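# Close both analyser doors with a two-arm robot

## Task

Close both of the analyser's doors, then leave both grippers holding nothing and not in contact with either door.

## Robot and tools

Robot: two 6-joint arms, left_arm and right_arm, each ending in a parallel two-finger gripper. Despite the names, left_arm sits on the +y side of the table. Root links in the scene frame: left_arm at (+0.030, +0.328, 0) m, turned slightly (quat_wxyz +1.000, 0, 0, -0.013); right_arm at (0, -0.280, 0) m, quat_wxyz (+0.996, 0, 0, +0.093).

Scene frame: origin on the table surface midway between the arms, +x pointing out across the table, +z up, +y toward left_arm. All reported hand poses use this frame. The fingers of a gripper extend along its own +z axis and separate along its y axis. The reported hand point lies between the finger pads, roughly 1 cm short of the tips. Reported hand positions may be somewhat wrong, more so when an arm is stretched far.

execute_actions takes "actions", a list holding zero or one item, plus an optional "pictures" boolean (images are included by default). An empty list moves nothing and just reports the state. A move item has "rows" (1 to 15 rows) and optional "steps" (1 to 15, default 15); each step is 1/30 s, each row is used for one step, and the final row is reused for any remaining steps. A wait item has only "steps" (up to 300) and sends no command; it returns when that many steps have elapsed since the previous result, counting your writing time. If a call is refused, nothing is sent.

Every row is one flat list of 14 numbers covering both arms, even when only one arm should move: left_arm waist, shoulder, elbow, wrist pitch, wrist yaw, wrist roll, opening, then the same seven for right_arm. Joint numbers are absolute target angles in radians, in the same form the Joint positions line prints, not offsets. Opening runs from -1 (closed) to +1 (fully open); it is a target, not a change. To keep an arm still, repeat its current angles.

Stated joint ranges per arm (rad): waist -2.618 to 3.054, shoulder 0.000 to 3.142, elbow 0.000 to 3.142, wrist pitch -1.571 to 1.571, wrist yaw -1.571 to 1.571, wrist roll -2.094 to 2.094. The true ends may differ by up to 0.036. A target more than 0.036 beyond a stated end that is also farther out than the joint's last reported angle gets the call refused. A target beyond the true end is cut to that end, and a "joint sent to its limit" line may appear, possibly referring to an earlier move still running; its absence proves nothing.

Speed: each step the commanded angle can only lead the measured one by 0.202 (waist), 0.258 (shoulder), 0.238 (elbow), 0.573 (wrist pitch), 0.522 (wrist yaw, wrist roll) rad. If the targets would place a hand more than 70 mm from where it is, all that arm's targets are pulled back proportionally. Large moves therefore take several calls.

Between calls, including while you write or wait, the arms keep heading for the last row sent. They give that up once everything has nearly stopped (a blocked or crawling arm counts) or once any step is HELD; only a new action then pushes further. Fingers already in motion finish moving.

Result lines: the state line gives, for each arm, end_effector_position (m) and end_effector_quat_wxyz. Joint positions and Joint velocities list each arm's six joints (rad, rad/s) followed by the pad gap (m, m/s; 0.094 m means fully open). grip_measured is the finger opening on the same -1..+1 scale as your command; each gripper may read off by about 1 mm, consistently. "joint command not followed" means a clearance check altered or blocked some joint targets; the rest of the row still ran. HELD marks steps on which some or all of your row was not sent. MOTOR HOT appears from 75 °C; OVER-TEMPERATURE FAULT reports a stop: at 90 °C the hot arm halts for 10 s (then that threshold is disabled for 5 minutes), and at 100 °C the arm goes limp and drops until it cools.

Gripping: away from the extremes, fingers go to where grip_measured would equal your number. To hold something, command an opening under grip_measured, about 0.03 under for a firm hold, closer for a gentle one. Pad force tops out around 50 to 62 N, weaker on thin parts (under about 2 mm); first contact can spike briefly. For pushing doors you may not need to grip at all.

zoom_image: "camera" is one of cam_head_left, cam_head_right, cam_left_wrist, cam_right_wrist; "region" is [x0, y0, x1, y1] in that camera's pixels, origin top-left, no larger than 504 by 504. It enlarges the latest full image. All four cameras give 504x504 images in the order listed. Calibration (K, distortion, T_world_to_cam) was provided; head cameras are pinhole+radial, wrist cameras fisheye and tied to their hand's joint readings. Real poses can differ by a couple of degrees and millimetres; results list any camera whose numbers changed.

read_manual: optional "section" (only "licences"); returns licence text, no motion.

finished_scene: "scene" is the current scene's number. Sending a reply without a tool call also ends things.

Avoid: arms striking or pressing each other, knocking or placing anything off the table, dropping objects, slamming doors, hard collisions and forceful shoves. Expect occasional external tugs on held parts or pushes on loose items. Holding loads heats motors, even while idle, so do not linger under load. Quick, smooth motion with modest effort is preferred.

Each tool is called as name(argument=value, ...), one argument or row to a line, values as JSON.

## Session

execute_actions(
  actions=[],
)

Scene clock: 0.00 s of 4800.00 s.
left_arm: end_effector_position=(+0.2643, +0.5222, +0.1330) grip_measured=+1.000 end_effector_quat_wxyz=(+0.121, +0.805, -0.548, +0.193) | right_arm: end_effector_position=(+0.2613, +0.0226, +0.1450) grip_measured=+1.000 end_effector_quat_wxyz=(-0.201, +0.877, -0.308, +0.309)
Joint positions: left_arm=[ 0.945  1.875  1.597 -1.528  0.398 -0.979  0.094] | right_arm=[ 0.9    1.586  1.154 -0.581  0.541 -1.537  0.094]
Joint velocities: left_arm=[-0.017  0.007 -0.007 -0.037  0.007 -0.022  0.   ] | right_arm=[ 0.012  0.017 -0.007 -0.007 -0.066 -0.037  0.   ]

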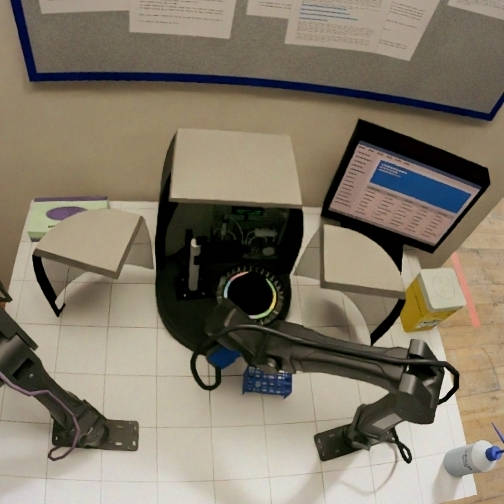

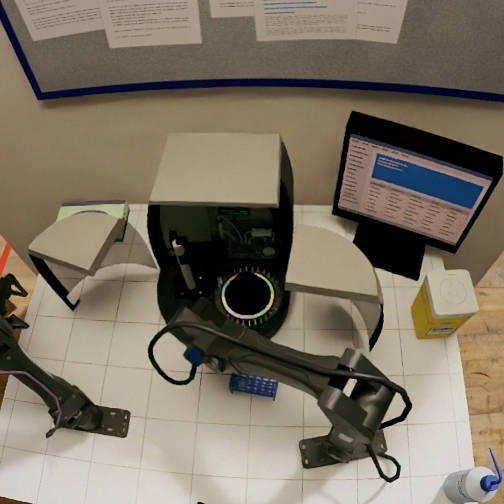

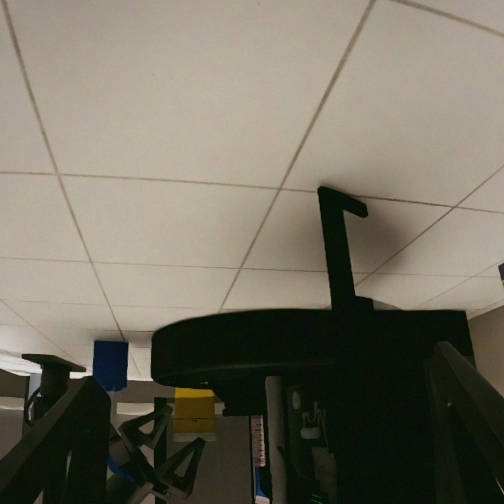

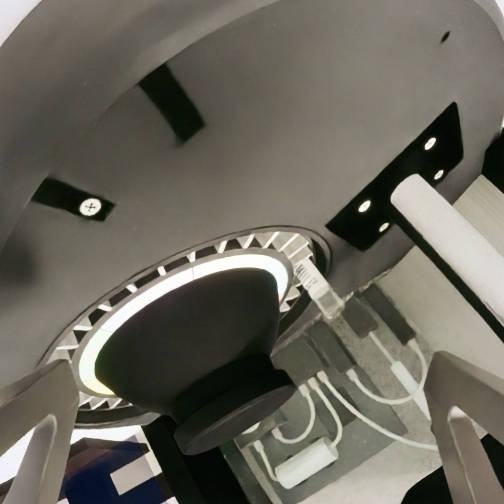

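execute_actions(
  actions=[
    {"rows": [[0.8,1.6,1.75,-1.0,0.1,-0.5,-1, 0.9,1.45,1.6,-0.9,0.2,-0.8,-1]], "steps": 15},
  ],
  pictures=false,
)

execute_actions(
  actions=[
    {"rows": [[0.306,1.6,1.75,-1.0,0,0,-1, -0.1,1.45,1.6,-0.9,0,0,-1]], "steps": 15},
  ],
  pictures=false,
)

execute_actions(
  actions=[
    {"rows": [[0.306,1.6,1.75,-1.0,0,0,-1, -0.441,1.45,1.6,-0.9,0,0,-1]], "steps": 15},
  ],
)

Scene clock: 12.03 s of 4800.00 s.
left_arm: end_effector_position=(+0.3428, +0.6021, +0.2939) grip_measured=-0.998 end_effector_quat_wxyz=(+0.349, -0.556, +0.754, -0.023) | right_arm: end_effector_position=(+0.2235, +0.0593, +0.3211) grip_measured=-0.977 end_effector_quat_wxyz=(-0.429, +0.717, -0.547, +0.056)
Joint positions: left_arm=[ 0.802  1.584  1.749 -1.031  0.134 -0.545  0.   ] | right_arm=[ 0.898  1.439  1.596 -0.855  0.23  -0.86   0.001]
Joint velocities: left_arm=[-0.002  0.056 -0.012  0.154 -0.256  0.198 -0.   ] | right_arm=[ 0.007  0.115 -0.002 -0.374 -0.154  0.359 -0.   ]
Steps of this call (steps 1 to 90: nothing new was sent; then 8.53 s passed at rest; steps 91 to 105: all 15 steps of this action). Readings (joint positions):
91: left_arm=[0.938 1.863 1.599 -1.505 0.373 -0.945] | right_arm=[0.899 1.583 1.178 -0.627 0.503 -1.478]
92: left_arm=[0.925 1.846 1.602 -1.460 0.341 -0.902] | right_arm=[0.898 1.580 1.215 -0.686 0.457 -1.406]
94: left_arm=[0.889 1.791 1.627 -1.371 0.293 -0.827] | right_arm=[0.898 1.556 1.304 -0.754 0.389 -1.271]
98: left_arm=[0.824 1.670 1.693 -1.207 0.214 -0.683] | right_arm=[0.898 1.505 1.508 -0.818 0.299 -1.043]
105: the state above

Scene clock: 12.53 s of 4800.00 s.
left_arm: end_effector_position=(+0.4427, +0.4379, +0.2859) grip_measured=-0.998 end_effector_quat_wxyz=(+0.344, -0.132, +0.929, +0.033) | right_arm: end_effector_position=(+0.3898, -0.1374, +0.3105) grip_measured=-0.977 end_effector_quat_wxyz=(+0.403, -0.184, +0.889, +0.117)
Joint positions: left_arm=[ 0.293  1.613  1.749 -1.001  0.019 -0.024  0.   ] | right_arm=[ 0.095  1.468  1.596 -0.842 -0.154 -0.055  0.001]
Joint velocities: left_arm=[ 0.164  0.012 -0.002  0.007 -0.154  0.139 -0.   ] | right_arm=[-0.335 -0.046 -0.022  0.11  -0.916  0.168 -0.   ]
Steps of this call (steps 1 to 15: all 15 steps of this action). Readings (joint positions):
1: left_arm=[0.782 1.587 1.749 -1.029 0.100 -0.468] | right_arm=[0.874 1.443 1.596 -0.867 0.182 -0.781]
2: left_arm=[0.742 1.591 1.749 -1.026 0.066 -0.379] | right_arm=[0.825 1.447 1.596 -0.874 0.134 -0.683]
4: left_arm=[0.617 1.600 1.749 -1.017 0.036 -0.246] | right_arm=[0.689 1.457 1.596 -0.880 0.082 -0.488]
8: left_arm=[0.349 1.612 1.749 -1.006 0.024 -0.104] | right_arm=[0.396 1.469 1.596 -0.875 0.021 -0.207]
15: the state above

Scene clock: 13.03 s of 4800.00 s.
left_arm: end_effector_position=(+0.4413, +0.4430, +0.2859) grip_measured=-0.998 end_effector_quat_wxyz=(+0.343, -0.130, +0.929, +0.042) | right_arm: end_effector_position=(+0.3833, -0.1287, +0.3218) grip_measured=-0.977 end_effector_quat_wxyz=(+0.400, -0.183, +0.876, +0.197)
Joint positions: left_arm=[ 0.301  1.613  1.749 -1.001  0.008 -0.006  0.   ] | right_arm=[ 0.039  1.458  1.596 -0.831 -0.346 -0.022  0.001]
Joint velocities: left_arm=[-0.007 -0.007  0.002  0.007  0.022  0.007  0.001] | right_arm=[-0.037 -0.012 -0.012 -0.037 -0.095 -0.007  0.001]
Steps of this call (steps 1 to 15: all 15 steps of this action). Readings (joint positions):
1: left_arm=[0.297 1.613 1.749 -1.001 0.015 -0.020] | right_arm=[0.085 1.466 1.596 -0.839 -0.183 -0.049]
2: left_arm=[0.300 1.613 1.749 -1.001 0.013 -0.018] | right_arm=[0.079 1.465 1.596 -0.838 -0.207 -0.045]
4: left_arm=[0.301 1.613 1.749 -1.001 0.010 -0.014] | right_arm=[0.067 1.462 1.596 -0.836 -0.247 -0.038]
8: left_arm=[0.301 1.613 1.749 -1.001 0.009 -0.009] | right_arm=[0.053 1.460 1.596 -0.833 -0.298 -0.030]
15: the state above
camera_calibration (this result's frames):
cam_left_wrist: T_world_to_cam=[[0.142714, -0.979333, -0.14332, 0.414779], [-0.98943, -0.144921, 0.00502859, 0.536988], [-0.0256947, 0.141087, -0.989664, 0.329535], [0, 0, 0, 1]] pos_world=[0.480585, 0.437534, 0.382875]
cam_right_wrist: T_world_to_cam=[[0.466061, -0.859879, -0.208318, -0.219602], [-0.835241, -0.349949, -0.424156, 0.452125], [0.291822, 0.371678, -0.881303, 0.306466], [0, 0, 0, 1]] pos_world=[0.390547, -0.144518, 0.416114]

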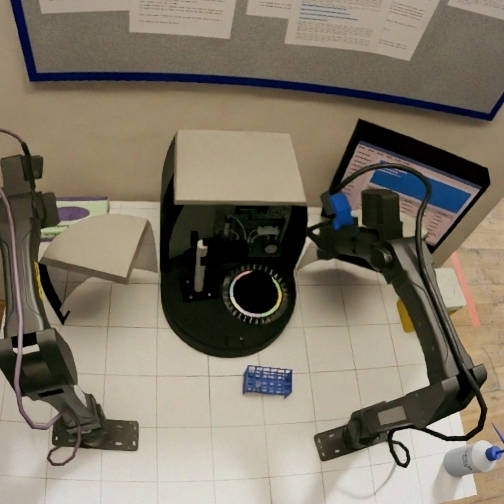

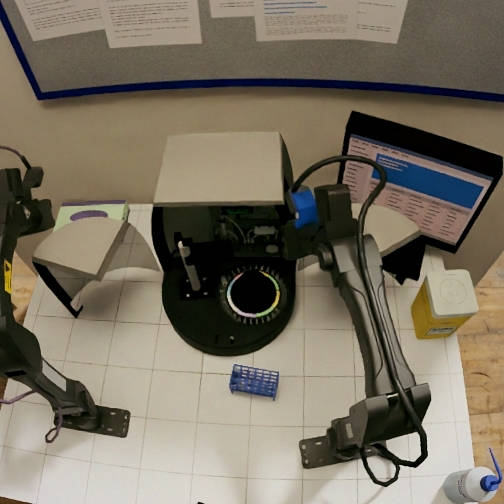

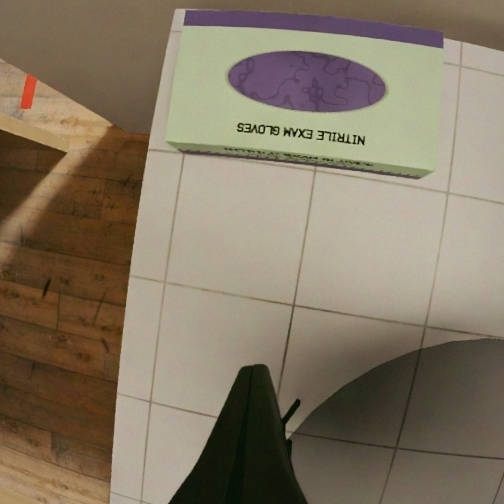

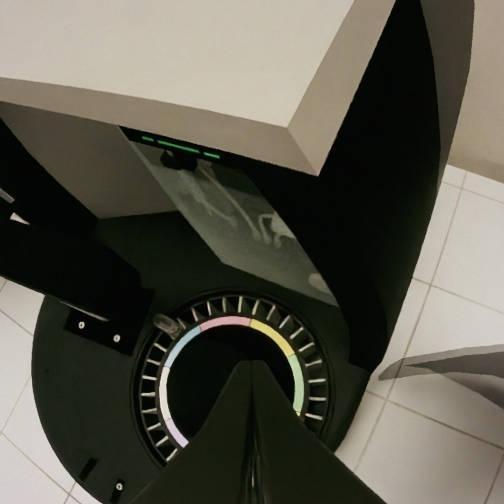

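execute_actions(
  actions=[
    {"rows": [[0.306,1.69,1.73,-1.08,0,0,-1, 0.04,1.3,1.7,-0.9,0,0,-1]], "steps": 15},
  ],
  pictures=false,
)

execute_actions(
  actions=[
    {"rows": [[0.306,1.69,1.73,-1.08,0,0,-1, -0.441,1.3,1.7,-0.9,0,0,-1]], "steps": 15},
  ],
)

Scene clock: 14.47 s of 4800.00 s.
left_arm: end_effector_position=(+0.4375, +0.4421, +0.2314) grip_measured=-0.998 end_effector_quat_wxyz=(+0.258, -0.133, +0.956, +0.031) | right_arm: end_effector_position=(+0.3580, -0.1892, +0.4016) grip_measured=-0.977 end_effector_quat_wxyz=(+0.503, -0.110, +0.854, +0.068)
Joint positions: left_arm=[ 0.301  1.704  1.729 -1.071  0.007 -0.005  0.   ] | right_arm=[ 0.046  1.298  1.69  -0.898 -0.026 -0.009  0.001]
Joint velocities: left_arm=[-0.007 -0.017 -0.002 -0.037  0.007  0.037  0.   ] | right_arm=[-0.007  0.051  0.012 -0.081  0.154  0.081 -0.001]
Steps of this call (steps 1 to 28: the robot went on to your last target; steps 29 to 43: all 15 steps of this action). Readings (joint positions):
29: left_arm=[0.301 1.619 1.749 -1.007 0.008 -0.005] | right_arm=[0.042 1.449 1.603 -0.836 -0.362 -0.015]
30: left_arm=[0.301 1.627 1.749 -1.014 0.008 -0.005] | right_arm=[0.050 1.437 1.610 -0.853 -0.309 -0.014]
32: left_arm=[0.301 1.656 1.749 -1.032 0.008 -0.005] | right_arm=[0.052 1.395 1.629 -0.879 -0.219 -0.011]
36: left_arm=[0.301 1.699 1.733 -1.055 0.007 -0.005] | right_arm=[0.046 1.312 1.678 -0.889 -0.092 -0.009]
43: the state above

Scene clock: 14.97 s of 4800.00 s.
left_arm: end_effector_position=(+0.4375, +0.4421, +0.2314) grip_measured=-0.998 end_effector_quat_wxyz=(+0.258, -0.133, +0.956, +0.031) | right_arm: end_effector_position=(+0.3595, -0.3765, +0.3957) grip_measured=-0.977 end_effector_quat_wxyz=(+0.495, +0.112, +0.859, -0.070)
Joint positions: left_arm=[ 0.301  1.704  1.729 -1.071  0.007 -0.005  0.   ] | right_arm=[-0.448  1.311  1.69  -0.904  0.007 -0.006  0.001]
Joint velocities: left_arm=[ 0.007  0.017  0.007  0.007  0.051 -0.066 -0.001] | right_arm=[ 0.017  0.002 -0.012 -0.022 -0.007 -0.066 -0.001]
Steps of this call (steps 1 to 15: all 15 steps of this action). Readings (joint positions):
1: left_arm=[0.301 1.704 1.729 -1.071 0.007 -0.005] | right_arm=[0.019 1.299 1.690 -0.900 -0.038 -0.009]
2: left_arm=[0.301 1.704 1.729 -1.071 0.007 -0.005] | right_arm=[-0.038 1.301 1.690 -0.900 -0.040 -0.009]
4: left_arm=[0.301 1.704 1.729 -1.071 0.007 -0.005] | right_arm=[-0.185 1.305 1.690 -0.900 -0.031 -0.009]
8: left_arm=[0.301 1.704 1.729 -1.071 0.007 -0.005] | right_arm=[-0.430 1.311 1.690 -0.901 -0.001 -0.007]
15: the state above
camera_calibration (this result's frames):
cam_left_wrist: T_world_to_cam=[[0.119598, -0.985658, -0.119057, 0.413883], [-0.972983, -0.140215, 0.183423, 0.48274], [-0.197486, 0.0939029, -0.975798, 0.368402], [0, 0, 0, 1]] pos_world=[0.492953, 0.44104, 0.320216]
cam_right_wrist: T_world_to_cam=[[-0.272638, -0.962115, -0.00205722, -0.260682], [-0.800391, 0.227995, -0.55443, 0.633497], [0.533894, -0.149512, -0.832228, 0.167958], [0, 0, 0, 1]] pos_world=[0.346302, -0.370128, 0.490472]

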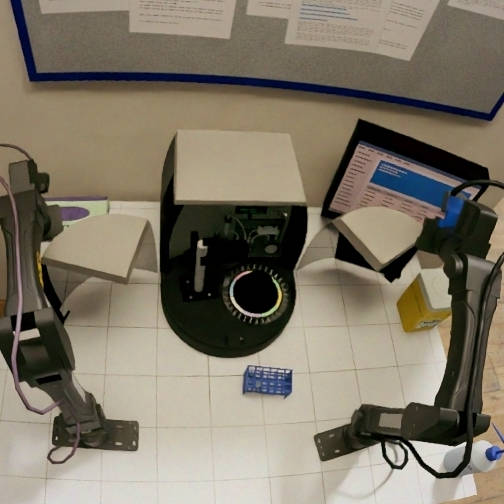

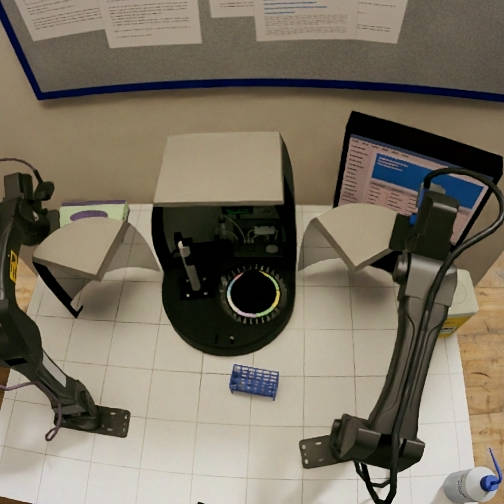

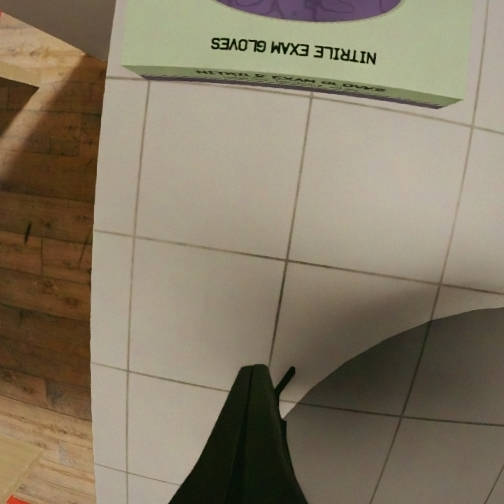

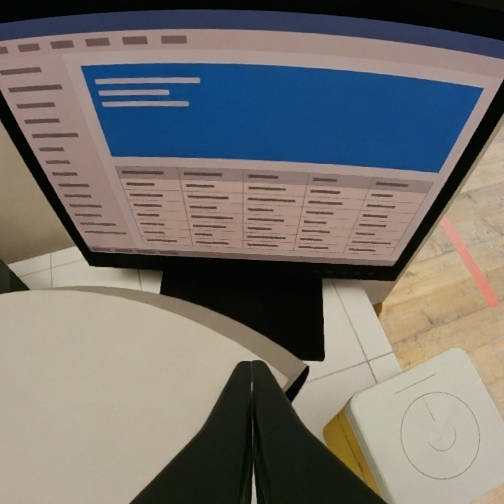

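execute_actions(
  actions=[
    {"rows": [[0.2,1.5,1.72,-1.25,0,0,-1, -0.454,1.6,2.1,-1.2,0,0,-1]], "steps": 15},
  ],
  pictures=false,
)

execute_actions(
  actions=[
    {"rows": [[0.113,1.379,1.665,-1.333,0,0,-1, -0.454,1.798,2.144,-1.393,0,0,-1]], "steps": 15},
  ],
)

Scene clock: 21.67 s of 4800.00 s.
left_arm: end_effector_position=(+0.3828, +0.3903, +0.2833) grip_measured=-0.998 end_effector_quat_wxyz=(+0.275, -0.084, +0.957, +0.024) | right_arm: end_effector_position=(+0.3982, -0.3868, +0.3718) grip_measured=-0.977 end_effector_quat_wxyz=(+0.395, +0.118, +0.909, -0.056)
Joint positions: left_arm=[ 0.198  1.495  1.716 -1.231 -0.001 -0.004  0.   ] | right_arm=[-0.448  1.628  2.07  -1.192  0.007 -0.006  0.001]
Joint velocities: left_arm=[-0.002  0.066  0.002 -0.051 -0.066  0.037 -0.   ] | right_arm=[-0.007 -0.046  0.046 -0.037 -0.022  0.051  0.   ]
Steps of this call (steps 1 to 15: the robot went on to your last target; steps 16 to 90: nothing new was sent; then 3.20 s passed at rest; steps 91 to 105: all 15 steps of this action). Readings (joint positions):
91: left_arm=[0.295 1.691 1.725 -1.078 0.003 -0.005] | right_arm=[-0.448 1.346 1.742 -0.971 0.007 -0.006]
92: left_arm=[0.282 1.669 1.715 -1.099 -0.001 -0.005] | right_arm=[-0.448 1.409 1.835 -1.038 0.007 -0.006]
94: left_arm=[0.244 1.605 1.709 -1.144 -0.007 -0.006] | right_arm=[-0.448 1.538 1.993 -1.082 0.007 -0.006]
98: left_arm=[0.199 1.492 1.712 -1.197 -0.001 -0.004] | right_arm=[-0.448 1.631 2.056 -1.132 0.007 -0.006]
105: the state above

Scene clock: 22.17 s of 4800.00 s.
left_arm: end_effector_position=(+0.3444, +0.3576, +0.2925) grip_measured=-0.998 end_effector_quat_wxyz=(+0.267, -0.045, +0.963, +0.013) | right_arm: end_effector_position=(+0.4147, -0.3971, +0.3239) grip_measured=-0.977 end_effector_quat_wxyz=(+0.315, +0.132, +0.939, -0.047)
Joint positions: left_arm=[ 0.116  1.38   1.671 -1.32  -0.003 -0.003  0.   ] | right_arm=[-0.461  1.781  2.155 -1.297  0.008  0.002  0.001]
Joint velocities: left_arm=[ 0.002  0.007 -0.002 -0.007  0.037  0.11   0.   ] | right_arm=[-0.007  0.002 -0.037 -0.051 -0.051  0.022 -0.   ]
Steps of this call (steps 1 to 15: all 15 steps of this action). Readings (joint positions):
1: left_arm=[0.190 1.487 1.706 -1.233 -0.006 -0.004] | right_arm=[-0.448 1.647 2.091 -1.223 0.007 -0.006]
2: left_arm=[0.172 1.469 1.687 -1.243 -0.008 -0.004] | right_arm=[-0.448 1.673 2.121 -1.255 0.007 -0.006]
4: left_arm=[0.136 1.431 1.671 -1.273 -0.009 -0.004] | right_arm=[-0.451 1.726 2.150 -1.248 0.012 -0.006]
8: left_arm=[0.116 1.382 1.671 -1.307 -0.003 -0.003] | right_arm=[-0.460 1.774 2.155 -1.250 0.015 -0.005]
15: the state above
camera_calibration (this result's frames):
cam_left_wrist: T_world_to_cam=[[-0.0580843, -0.989617, -0.131471, 0.415258], [-0.985035, 0.035406, 0.168681, 0.314845], [-0.162275, 0.139301, -0.976863, 0.389515], [0, 0, 0, 1]] pos_world=[0.397462, 0.345539, 0.381988]
cam_right_wrist: T_world_to_cam=[[-0.291453, -0.956585, -0.000309869, -0.256162], [-0.939522, 0.286315, -0.187943, 0.604678], [0.179872, -0.0544854, -0.98218, 0.30874], [0, 0, 0, 1]] pos_world=[0.437915, -0.401348, 0.416804]

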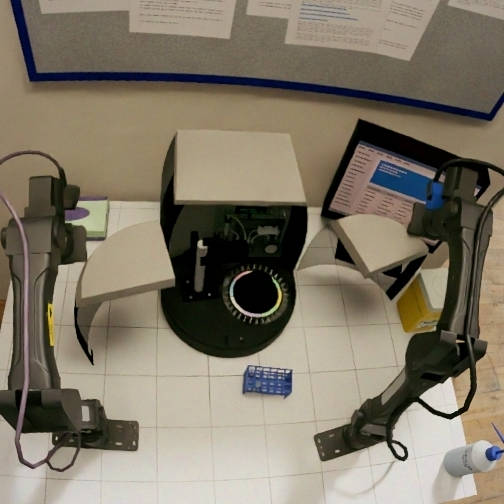

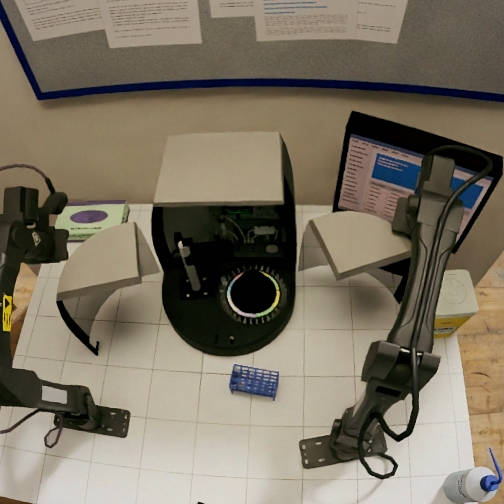

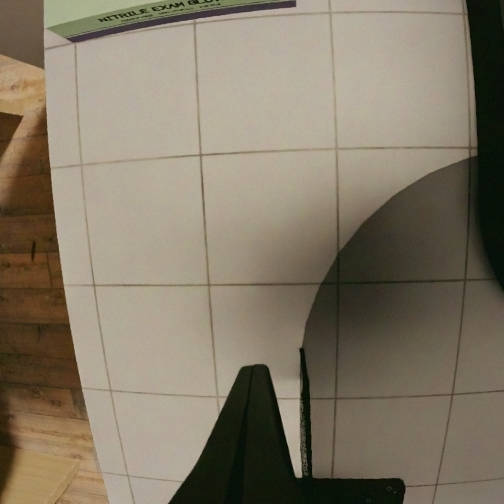

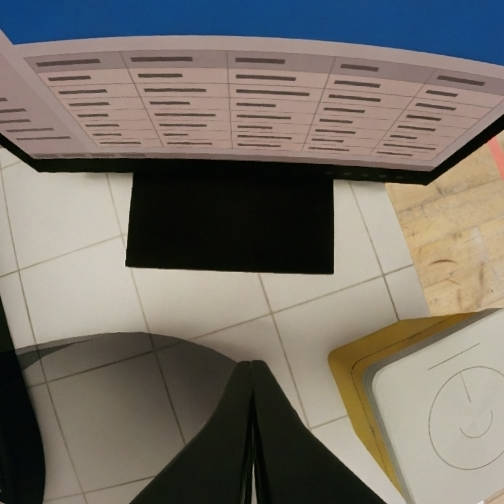

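execute_actions(
  actions=[
    {"rows": [[-0.026,1.126,1.533,-1.454,0,0,-1, -0.40,1.513,1.778,-1.312,0,0,-1]], "steps": 15},
  ],
  pictures=false,
)

execute_actions(
  actions=[
    {"rows": [[-0.46,1.023,1.494,-1.518,0,0,-1, -0.40,1.513,1.778,-1.312,0,0,-1]], "steps": 15},
  ],
)

Scene clock: 23.47 s of 4800.00 s.
left_arm: end_effector_position=(+0.2646, +0.3176, +0.3001) grip_measured=-0.998 end_effector_quat_wxyz=(+0.272, +0.022, +0.962, -0.007) | right_arm: end_effector_position=(+0.3468, -0.3512, +0.3205) grip_measured=-0.977 end_effector_quat_wxyz=(+0.313, +0.103, +0.944, -0.026)
Joint positions: left_arm=[-0.022  1.122  1.545 -1.442 -0.001 -0.003  0.   ] | right_arm=[-0.399  1.479  1.821 -1.275 -0.013  0.009  0.001]
Joint velocities: left_arm=[ 0.007  0.017 -0.002 -0.037  0.007  0.007 -0.   ] | right_arm=[-0.002 -0.027  0.002  0.022 -0.022  0.022 -0.001]
Steps of this call (steps 1 to 15: the robot went on to your last target; steps 16 to 24: nothing new was sent; steps 25 to 39: all 15 steps of this action). Readings (joint positions):
25: left_arm=[0.103 1.358 1.649 -1.311 -0.012 -0.005] | right_arm=[-0.458 1.744 2.107 -1.260 0.009 0.006]
26: left_arm=[0.079 1.320 1.611 -1.306 -0.018 -0.006] | right_arm=[-0.454 1.683 2.025 -1.220 0.012 0.007]
28: left_arm=[0.011 1.223 1.554 -1.355 -0.012 -0.005] | right_arm=[-0.430 1.557 1.887 -1.225 0.007 0.009]
32: left_arm=[-0.022 1.110 1.545 -1.427 -0.001 -0.003] | right_arm=[-0.398 1.479 1.821 -1.278 -0.013 0.009]
39: the state above

Scene clock: 23.97 s of 4800.00 s.
left_arm: end_effector_position=(+0.2110, +0.2360, +0.2960) grip_measured=-0.998 end_effector_quat_wxyz=(+0.257, +0.228, +0.937, -0.061) | right_arm: end_effector_position=(+0.3468, -0.3512, +0.3205) grip_measured=-0.977 end_effector_quat_wxyz=(+0.313, +0.103, +0.944, -0.026)
Joint positions: left_arm=[-0.452  1.033  1.503 -1.505 -0.003 -0.001  0.   ] | right_arm=[-0.399  1.479  1.821 -1.275 -0.013  0.009  0.001]
Joint velocities: left_arm=[-0.002 -0.012  0.002 -0.007  0.037 -0.022 -0.   ] | right_arm=[-0.002 -0.002 -0.002 -0.007 -0.037 -0.037  0.001]
Steps of this call (steps 1 to 15: all 15 steps of this action). Readings (joint positions):
1: left_arm=[-0.054 1.114 1.537 -1.441 -0.017 -0.006] | right_arm=[-0.399 1.479 1.821 -1.275 -0.013 0.009]
2: left_arm=[-0.122 1.098 1.521 -1.445 -0.019 -0.006] | right_arm=[-0.399 1.479 1.821 -1.275 -0.013 0.009]
4: left_arm=[-0.270 1.066 1.503 -1.467 -0.028 -0.004] | right_arm=[-0.399 1.479 1.821 -1.275 -0.013 0.009]
8: left_arm=[-0.447 1.034 1.503 -1.493 -0.004 -0.001] | right_arm=[-0.399 1.479 1.821 -1.275 -0.013 0.009]
15: the state above
camera_calibration (this result's frames):
cam_left_wrist: T_world_to_cam=[[-0.583177, -0.801679, -0.13121, 0.353964], [-0.809614, 0.560351, 0.174733, 0.0244435], [-0.0665561, 0.208129, -0.975834, 0.351477], [0, 0, 0, 1]] pos_world=[0.249606, 0.196916, 0.385155]
cam_right_wrist: T_world_to_cam=[[-0.22461, -0.974222, -0.021033, -0.254847], [-0.958071, 0.224724, -0.177762, 0.508642], [0.177906, -0.019776, -0.983849, 0.333565], [0, 0, 0, 1]] pos_world=[0.370731, -0.355985, 0.413235]

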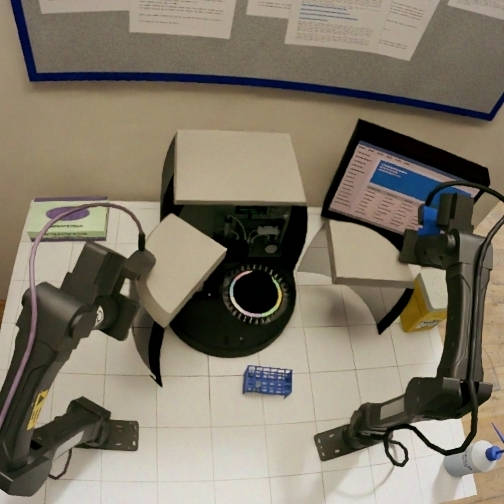

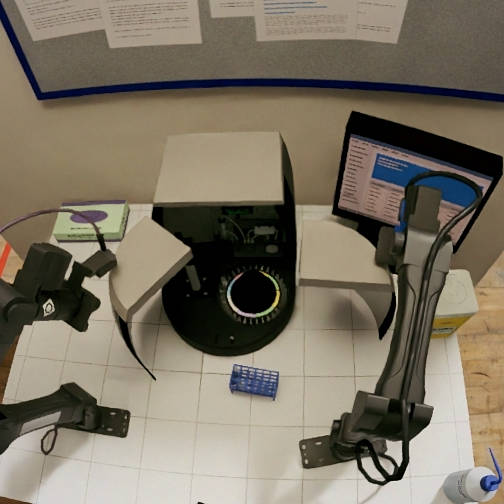

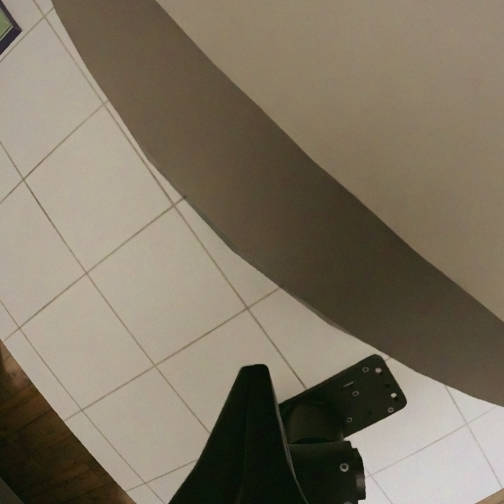

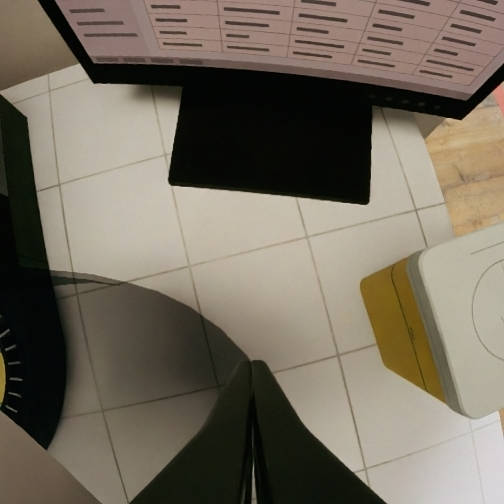

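execute_actions(
  actions=[
    {"rows": [[-0.826,1.194,1.562,-1.415,0,0,-1, -0.323,1.227,1.581,-1.401,0,0,-1]], "steps": 15},
  ],
  pictures=false,
)

execute_actions(
  actions=[
    {"rows": [[-0.903,1.436,1.727,-1.338,0,0,-1, 0.03,1.056,1.505,-1.496,0,0,-1]], "steps": 15},
  ],
)

Scene clock: 25.23 s of 4800.00 s.
left_arm: end_effector_position=(+0.1982, +0.1398, +0.2823) grip_measured=-0.999 end_effector_quat_wxyz=(+0.215, +0.399, +0.886, -0.096) | right_arm: end_effector_position=(+0.2717, -0.3141, +0.3183) grip_measured=-0.977 end_effector_quat_wxyz=(+0.314, +0.071, +0.947, -0.011)
Joint positions: left_arm=[-0.822  1.212  1.548 -1.433 -0.003 -0.001  0.   ] | right_arm=[-0.327  1.204  1.614 -1.342 -0.017  0.015  0.001]
Joint velocities: left_arm=[-0.002 -0.012 -0.002 -0.022 -0.022 -0.022 -0.001] | right_arm=[-0.007  0.017 -0.012 -0.022  0.066  0.081 -0.001]
Steps of this call (steps 1 to 15: the robot went on to your last target; steps 16 to 23: nothing new was sent; steps 24 to 38: all 15 steps of this action). Readings (joint positions):
24: left_arm=[-0.486 1.049 1.512 -1.512 -0.018 -0.004] | right_arm=[-0.394 1.449 1.789 -1.250 -0.012 0.011]
25: left_arm=[-0.557 1.080 1.532 -1.507 -0.020 -0.004] | right_arm=[-0.384 1.398 1.735 -1.223 -0.012 0.015]
27: left_arm=[-0.697 1.146 1.548 -1.481 -0.028 -0.003] | right_arm=[-0.345 1.288 1.653 -1.252 -0.014 0.016]
31: left_arm=[-0.821 1.219 1.548 -1.437 -0.003 -0.001] | right_arm=[-0.327 1.204 1.614 -1.341 -0.015 0.015]
38: the state above

Scene clock: 25.73 s of 4800.00 s.
left_arm: end_effector_position=(+0.2263, +0.0712, +0.2785) grip_measured=-0.999 end_effector_quat_wxyz=(+0.207, +0.432, +0.872, -0.102) | right_arm: end_effector_position=(+0.2046, -0.2340, +0.2950) grip_measured=-0.978 end_effector_quat_wxyz=(+0.260, -0.098, +0.960, +0.032)
Joint positions: left_arm=[-0.896  1.454  1.708 -1.358 -0.002 -0.002  0.   ] | right_arm=[ 0.023  1.057  1.508 -1.492 -0.007  0.009  0.001]
Joint velocities: left_arm=[ 0.012  0.002  0.002  0.051  0.037 -0.139  0.   ] | right_arm=[-0.002 -0.002 -0.007  0.022 -0.022 -0.037 -0.   ]
Steps of this call (steps 1 to 15: all 15 steps of this action). Readings (joint positions):
1: left_arm=[-0.832 1.239 1.577 -1.451 -0.007 -0.001] | right_arm=[-0.298 1.186 1.602 -1.336 -0.005 0.018]
2: left_arm=[-0.853 1.286 1.634 -1.457 -0.008 -0.001] | right_arm=[-0.234 1.153 1.579 -1.330 -0.001 0.019]
4: left_arm=[-0.885 1.376 1.701 -1.415 -0.006 -0.001] | right_arm=[-0.085 1.089 1.537 -1.380 0.005 0.014]
8: left_arm=[-0.896 1.460 1.708 -1.361 -0.003 -0.002] | right_arm=[0.023 1.057 1.516 -1.465 -0.007 0.009]
15: the state above
camera_calibration (this result's frames):
cam_left_wrist: T_world_to_cam=[[-0.876585, -0.466147, -0.119607, 0.267791], [-0.481112, 0.842934, 0.240818, 0.0193633], [-0.0114355, 0.268642, -0.963172, 0.349416], [0, 0, 0, 1]] pos_world=[0.248053, 0.0146404, 0.363914]
cam_right_wrist: T_world_to_cam=[[0.188904, -0.981895, -0.014063, -0.261586], [-0.979663, -0.18745, -0.0715776, 0.218243], [0.0676456, 0.0272983, -0.997336, 0.37361], [0, 0, 0, 1]] pos_world=[0.237946, -0.226139, 0.384557]

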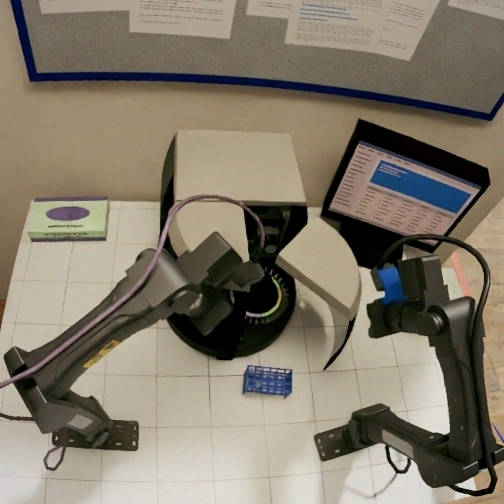

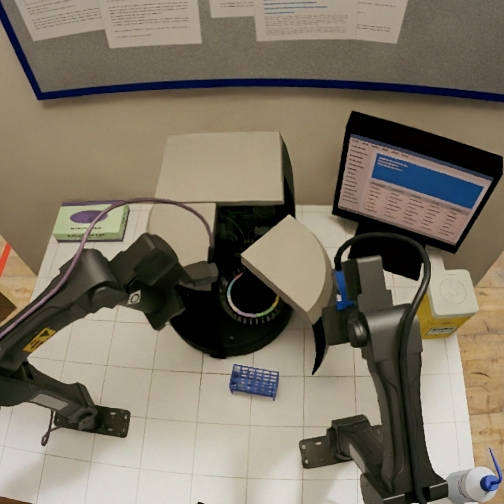

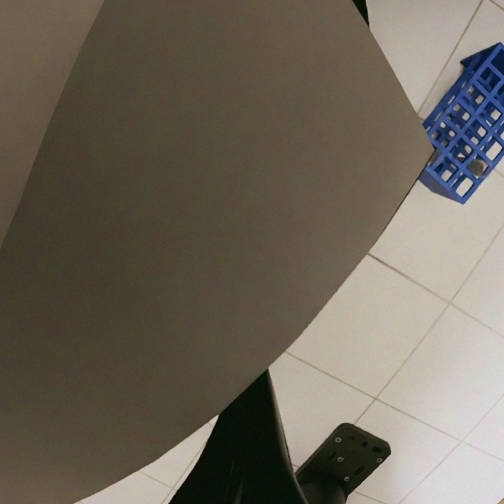

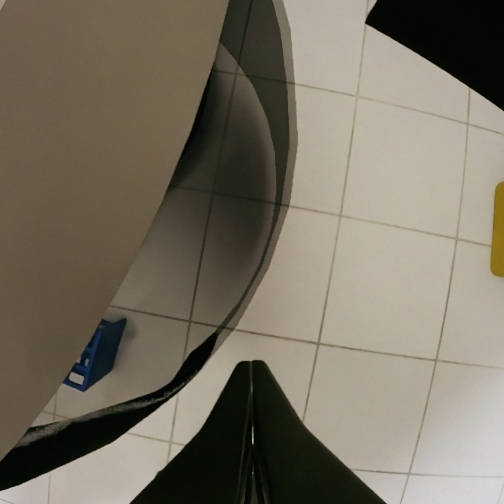

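execute_actions(
  actions=[
    {"rows": [[-0.3,1.0,1.5,-1.3,0,0,-1, 0.442,1.161,1.548,-1.434,0,0,-1]], "steps": 15},
  ],
  pictures=false,
)

execute_actions(
  actions=[
    {"rows": [[-0.3,1.0,1.5,-1.3,0,0,-1, 0.572,1.384,1.688,-1.351,0,0,-1]], "steps": 15},
  ],
  pictures=false,
)

execute_actions(
  actions=[
    {"rows": [[-0.3,1.0,1.5,-1.3,0,0,-1, 0.3,1.0,1.5,-1.3,0,0,-1]], "steps": 15},
  ],
)

Scene clock: 32.10 s of 4800.00 s.
left_arm: end_effector_position=(+0.2524, +0.2536, +0.3373) grip_measured=-0.999 end_effector_quat_wxyz=(+0.380, +0.153, +0.911, -0.059) | right_arm: end_effector_position=(+0.1939, -0.1396, +0.2816) grip_measured=-0.978 end_effector_quat_wxyz=(+0.221, -0.295, +0.927, +0.070)
Joint positions: left_arm=[-0.308  0.988  1.506 -1.3   -0.009  0.002  0.   ] | right_arm=[ 0.437  1.176  1.529 -1.456  0.003  0.007  0.001]
Joint velocities: left_arm=[-0.002  0.144 -0.007 -0.11   0.007 -0.037  0.   ] | right_arm=[ 0.002  0.002  0.007 -0.022 -0.066 -0.095  0.001]
Steps of this call (steps 1 to 15: the robot went on to your last target; steps 16 to 90: nothing new was sent; then 2.87 s passed at rest; steps 91 to 105: all 15 steps of this action). Readings (joint positions):
91: left_arm=[-0.876 1.424 1.670 -1.327 0.015 -0.000] | right_arm=[0.059 1.066 1.513 -1.498 0.009 0.009]
92: left_arm=[-0.833 1.371 1.606 -1.296 0.032 0.004] | right_arm=[0.131 1.084 1.523 -1.495 0.014 0.009]
94: left_arm=[-0.715 1.255 1.531 -1.301 0.027 0.004] | right_arm=[0.275 1.126 1.529 -1.485 0.021 0.009]
98: left_arm=[-0.431 1.038 1.506 -1.300 0.010 0.004] | right_arm=[0.433 1.176 1.529 -1.460 0.003 0.007]
105: the state above

Scene clock: 32.60 s of 4800.00 s.
left_arm: end_effector_position=(+0.2545, +0.2528, +0.3351) grip_measured=-0.999 end_effector_quat_wxyz=(+0.375, +0.153, +0.912, -0.059) | right_arm: end_effector_position=(+0.2220, -0.0689, +0.2750) grip_measured=-0.978 end_effector_quat_wxyz=(+0.206, -0.357, +0.907, +0.083)
Joint positions: left_arm=[-0.308  0.999  1.506 -1.3   -0.009  0.002  0.   ] | right_arm=[ 0.569  1.407  1.663 -1.378  0.     0.006  0.001]
Joint velocities: left_arm=[-0.002 -0.007 -0.017 -0.007 -0.066  0.022 -0.001] | right_arm=[-0.017  0.002 -0.012  0.022 -0.037 -0.051  0.   ]
Steps of this call (steps 1 to 15: all 15 steps of this action). Readings (joint positions):
1: left_arm=[-0.308 0.993 1.506 -1.300 -0.009 0.002] | right_arm=[0.456 1.200 1.554 -1.470 0.011 0.007]
2: left_arm=[-0.308 0.996 1.506 -1.300 -0.009 0.002] | right_arm=[0.494 1.243 1.603 -1.483 0.014 0.006]
4: left_arm=[-0.308 0.999 1.506 -1.300 -0.009 0.002] | right_arm=[0.551 1.326 1.657 -1.451 0.005 0.006]
8: left_arm=[-0.308 0.999 1.506 -1.300 -0.009 0.002] | right_arm=[0.569 1.409 1.663 -1.390 0.000 0.006]
15: the state above

Scene clock: 33.10 s of 4800.00 s.
left_arm: end_effector_position=(+0.2545, +0.2528, +0.3351) grip_measured=-0.999 end_effector_quat_wxyz=(+0.375, +0.153, +0.912, -0.059) | right_arm: end_effector_position=(+0.2033, -0.1717, +0.3313) grip_measured=-0.978 end_effector_quat_wxyz=(+0.360, -0.222, +0.902, +0.088)
Joint positions: left_arm=[-0.308  0.999  1.506 -1.3   -0.009  0.002  0.   ] | right_arm=[ 0.302  0.991  1.502 -1.323  0.006  0.004  0.001]
Joint velocities: left_arm=[ 0.012 -0.017 -0.007 -0.022  0.051  0.007  0.   ] | right_arm=[ 0.002  0.183 -0.017 -0.037 -0.022  0.037  0.   ]
Steps of this call (steps 1 to 15: all 15 steps of this action). Readings (joint positions):
1: left_arm=[-0.308 0.999 1.506 -1.300 -0.009 0.002] | right_arm=[0.545 1.378 1.628 -1.348 -0.014 0.005]
2: left_arm=[-0.308 0.999 1.506 -1.300 -0.009 0.002] | right_arm=[0.492 1.327 1.569 -1.322 -0.019 0.004]
4: left_arm=[-0.308 0.999 1.506 -1.300 -0.009 0.002] | right_arm=[0.368 1.213 1.503 -1.327 -0.007 0.004]
8: left_arm=[-0.308 0.999 1.506 -1.300 -0.009 0.002] | right_arm=[0.302 1.003 1.497 -1.324 0.006 0.004]
15: the state above
camera_calibration (this result's frames):
cam_left_wrist: T_world_to_cam=[[-0.425841, -0.888744, -0.169688, 0.392855], [-0.895081, 0.441205, -0.0645592, 0.175412], [0.132244, 0.124393, -0.983381, 0.362183], [0, 0, 0, 1]] pos_world=[0.276406, 0.226702, 0.434151]
cam_right_wrist: T_world_to_cam=[[0.450707, -0.892654, -0.00569615, -0.240298], [-0.853557, -0.429081, -0.295515, 0.238232], [0.261349, 0.138053, -0.955321, 0.373859], [0, 0, 0, 1]] pos_world=[0.213941, -0.163895, 0.426188]

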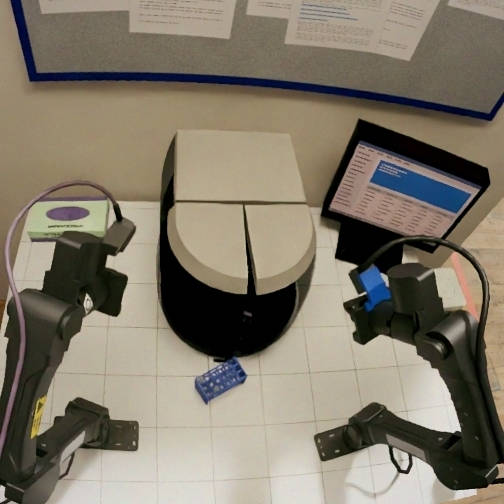

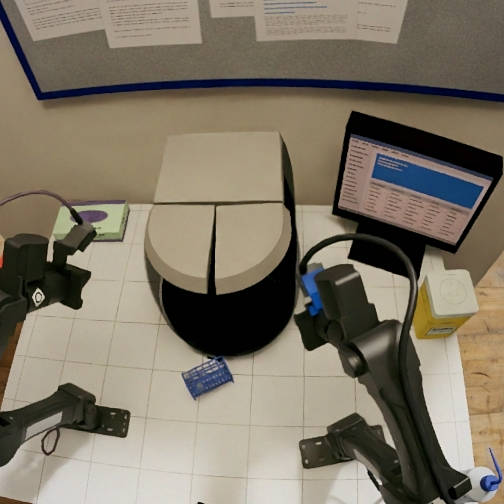

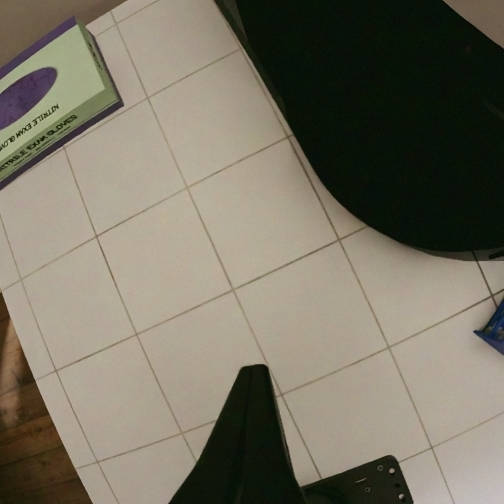

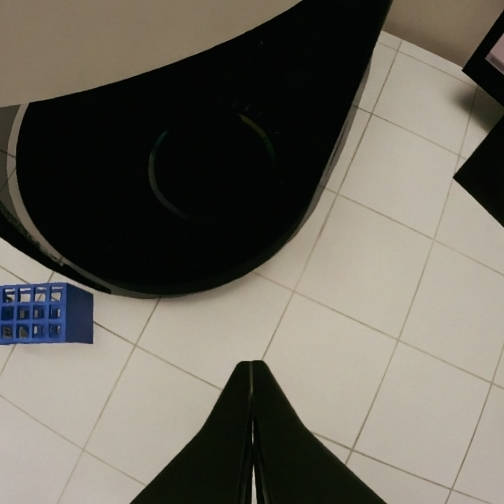

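execute_actions(
  actions=[
    {"rows": [[-0.86,1.194,1.562,-1.415,0,0,-1, 0.3,1.0,1.5,-1.3,0,0,-1]], "steps": 15},
  ],
  pictures=false,
)

execute_actions(
  actions=[
    {"rows": [[-0.898,1.518,1.802,-1.331,0,0,-1, 0.3,1.0,1.5,-1.3,0,0,-1]], "steps": 15},
  ],
  pictures=false,
)

execute_actions(
  actions=[
    {"rows": [[-0.86,1.1,1.5,-1.4,0,0,-1, 0.3,1.0,1.5,-1.3,0,0,-1]], "steps": 10},
  ],
  pictures=false,
)

execute_actions(
  actions=[
    {"rows": [[-0.3,1.0,1.5,-1.3,0,0,-1, 0.0,1.0,1.5,-1.3,0,0,-1]], "steps": 15},
  ],
)

Scene clock: 34.47 s of 4800.00 s.
left_arm: end_effector_position=(+0.1947, +0.1269, +0.2880) grip_measured=-0.999 end_effector_quat_wxyz=(+0.229, +0.415, +0.873, -0.111) | right_arm: end_effector_position=(+0.2047, -0.1709, +0.3296) grip_measured=-0.978 end_effector_quat_wxyz=(+0.356, -0.222, +0.903, +0.087)
Joint positions: left_arm=[-0.86   1.209  1.551 -1.397  0.004  0.     0.   ] | right_arm=[ 0.302  0.999  1.502 -1.323  0.006  0.004  0.001]
Joint velocities: left_arm=[ 0.007 -0.037 -0.007 -0.139 -0.007  0.007 -0.   ] | right_arm=[ 0.002  0.007 -0.012  0.007  0.007 -0.051 -0.   ]
Steps of this call (steps 1 to 15: the robot went on to your last target; steps 16 to 26: nothing new was sent; steps 27 to 41: all 15 steps of this action). Readings (joint positions):
27: left_arm=[-0.342 1.020 1.520 -1.323 -0.024 -0.001] | right_arm=[0.302 0.999 1.502 -1.323 0.006 0.004]
28: left_arm=[-0.412 1.056 1.544 -1.347 -0.026 -0.002] | right_arm=[0.302 0.999 1.502 -1.323 0.006 0.004]
30: left_arm=[-0.556 1.139 1.557 -1.351 -0.022 -0.002] | right_arm=[0.302 0.999 1.502 -1.323 0.006 0.004]
34: left_arm=[-0.815 1.234 1.552 -1.364 -0.006 -0.001] | right_arm=[0.302 0.999 1.502 -1.323 0.006 0.004]
41: the state above

Scene clock: 34.97 s of 4800.00 s.
left_arm: end_effector_position=(+0.2247, +0.0577, +0.2829) grip_measured=-1.000 end_effector_quat_wxyz=(+0.191, +0.441, +0.869, -0.115) | right_arm: end_effector_position=(+0.2047, -0.1709, +0.3296) grip_measured=-0.978 end_effector_quat_wxyz=(+0.356, -0.222, +0.903, +0.087)
Joint positions: left_arm=[-0.905  1.517  1.793 -1.398  0.035 -0.001  0.   ] | right_arm=[ 0.302  0.999  1.502 -1.323  0.006  0.004  0.001]
Joint velocities: left_arm=[ 0.002 -0.007 -0.002 -0.022  0.037  0.022  0.   ] | right_arm=[ 0.007 -0.002  0.002 -0.037 -0.022  0.007 -0.001]
Steps of this call (steps 1 to 15: all 15 steps of this action). Readings (joint positions):
1: left_arm=[-0.864 1.239 1.589 -1.425 0.003 0.000] | right_arm=[0.302 0.999 1.502 -1.323 0.006 0.004]
2: left_arm=[-0.870 1.294 1.660 -1.441 0.002 0.000] | right_arm=[0.302 0.999 1.502 -1.323 0.006 0.004]
4: left_arm=[-0.883 1.413 1.766 -1.390 0.002 0.000] | right_arm=[0.302 0.999 1.502 -1.323 0.006 0.004]
8: left_arm=[-0.903 1.513 1.793 -1.397 0.032 -0.001] | right_arm=[0.302 0.999 1.502 -1.323 0.006 0.004]
15: the state above

Scene clock: 35.30 s of 4800.00 s.
left_arm: end_effector_position=(+0.1738, +0.1475, +0.3062) grip_measured=-1.000 end_effector_quat_wxyz=(+0.270, +0.414, +0.859, -0.136) | right_arm: end_effector_position=(+0.2047, -0.1709, +0.3296) grip_measured=-0.978 end_effector_quat_wxyz=(+0.356, -0.222, +0.903, +0.087)
Joint positions: left_arm=[-0.868  1.065  1.511 -1.402  0.012 -0.001  0.   ] | right_arm=[ 0.302  0.999  1.502 -1.323  0.006  0.004  0.001]
Joint velocities: left_arm=[-0.022  0.002 -0.007  0.007 -0.022  0.007 -0.   ] | right_arm=[-0.012 -0.017 -0.032 -0.081 -0.007  0.007 -0.   ]
Steps of this call (steps 1 to 10: all 10 steps of this action). Readings (joint positions):
1: left_arm=[-0.902 1.482 1.746 -1.371 0.040 -0.001] | right_arm=[0.302 0.999 1.502 -1.323 0.006 0.004]
2: left_arm=[-0.896 1.417 1.658 -1.332 0.039 -0.001] | right_arm=[0.302 0.999 1.502 -1.323 0.006 0.004]
4: left_arm=[-0.877 1.271 1.545 -1.346 0.028 -0.001] | right_arm=[0.302 0.999 1.502 -1.323 0.006 0.004]
8: left_arm=[-0.868 1.081 1.511 -1.399 0.014 -0.001] | right_arm=[0.302 0.999 1.502 -1.323 0.006 0.004]
10: the state above

Scene clock: 35.80 s of 4800.00 s.
left_arm: end_effector_position=(+0.2545, +0.2523, +0.3256) grip_measured=-1.000 end_effector_quat_wxyz=(+0.354, +0.155, +0.920, -0.057) | right_arm: end_effector_position=(+0.2282, -0.2347, +0.3304) grip_measured=-0.978 end_effector_quat_wxyz=(+0.367, -0.088, +0.925, +0.034)
Joint positions: left_arm=[-0.308  1.017  1.5   -1.32  -0.006  0.002  0.   ] | right_arm=[ 0.007  0.999  1.502 -1.319  0.004  0.002  0.001]
Joint velocities: left_arm=[-0.007 -0.012 -0.007 -0.007 -0.051 -0.066  0.001] | right_arm=[-0.012  0.017 -0.012 -0.037  0.037 -0.037  0.   ]
Steps of this call (steps 1 to 15: all 15 steps of this action). Readings (joint positions):
1: left_arm=[-0.835 1.062 1.508 -1.392 0.026 0.002] | right_arm=[0.266 0.999 1.502 -1.323 -0.010 0.002]
2: left_arm=[-0.766 1.057 1.502 -1.375 0.026 0.003] | right_arm=[0.193 0.999 1.502 -1.322 -0.011 0.002]
4: left_arm=[-0.616 1.042 1.500 -1.350 0.018 0.003] | right_arm=[0.060 0.999 1.502 -1.319 -0.002 0.002]
8: left_arm=[-0.348 1.019 1.500 -1.324 0.001 0.002] | right_arm=[0.007 0.999 1.502 -1.319 0.004 0.002]
15: the state above
camera_calibration (this result's frames):
cam_left_wrist: T_world_to_cam=[[-0.434666, -0.885874, -0.162152, 0.389819], [-0.896031, 0.443494, -0.0210013, 0.160555], [0.0905179, 0.136165, -0.986542, 0.361557], [0, 0, 0, 1]] pos_world=[0.280576, 0.224894, 0.423273]
cam_right_wrist: T_world_to_cam=[[0.174461, -0.984648, -0.00570342, -0.266375], [-0.941972, -0.165207, -0.292224, 0.313246], [0.286796, 0.0563541, -0.956333, 0.350529], [0, 0, 0, 1]] pos_world=[0.241011, -0.230289, 0.425242]

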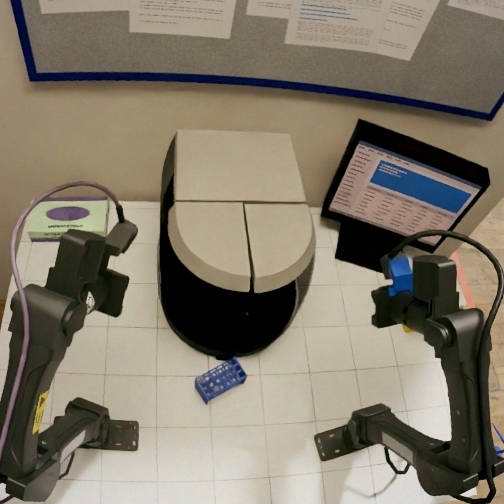

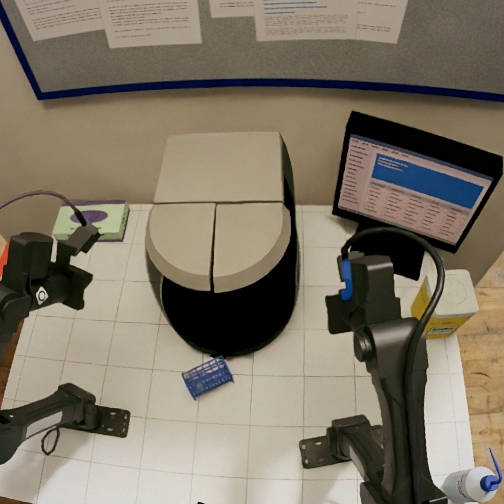

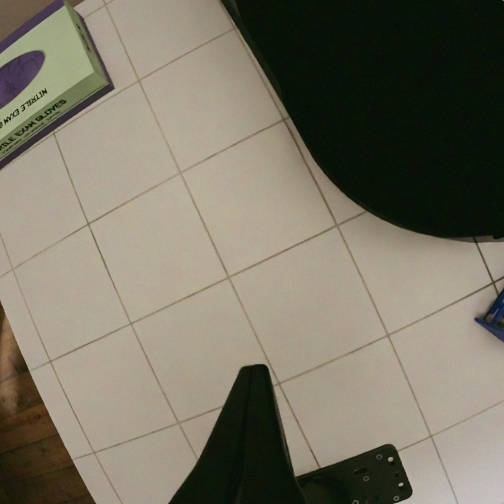

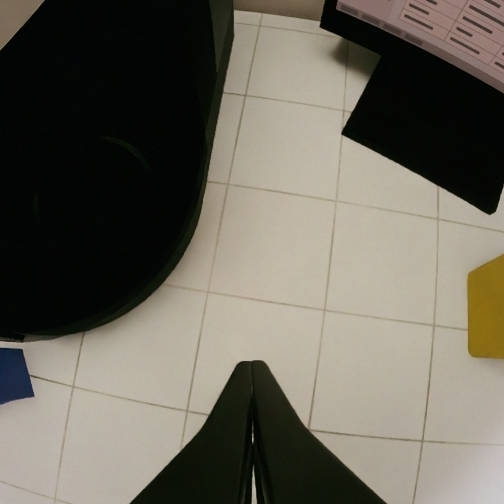

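Both closed.

finished_scene(
  scene=1,
)

The scene is finished: the task was done.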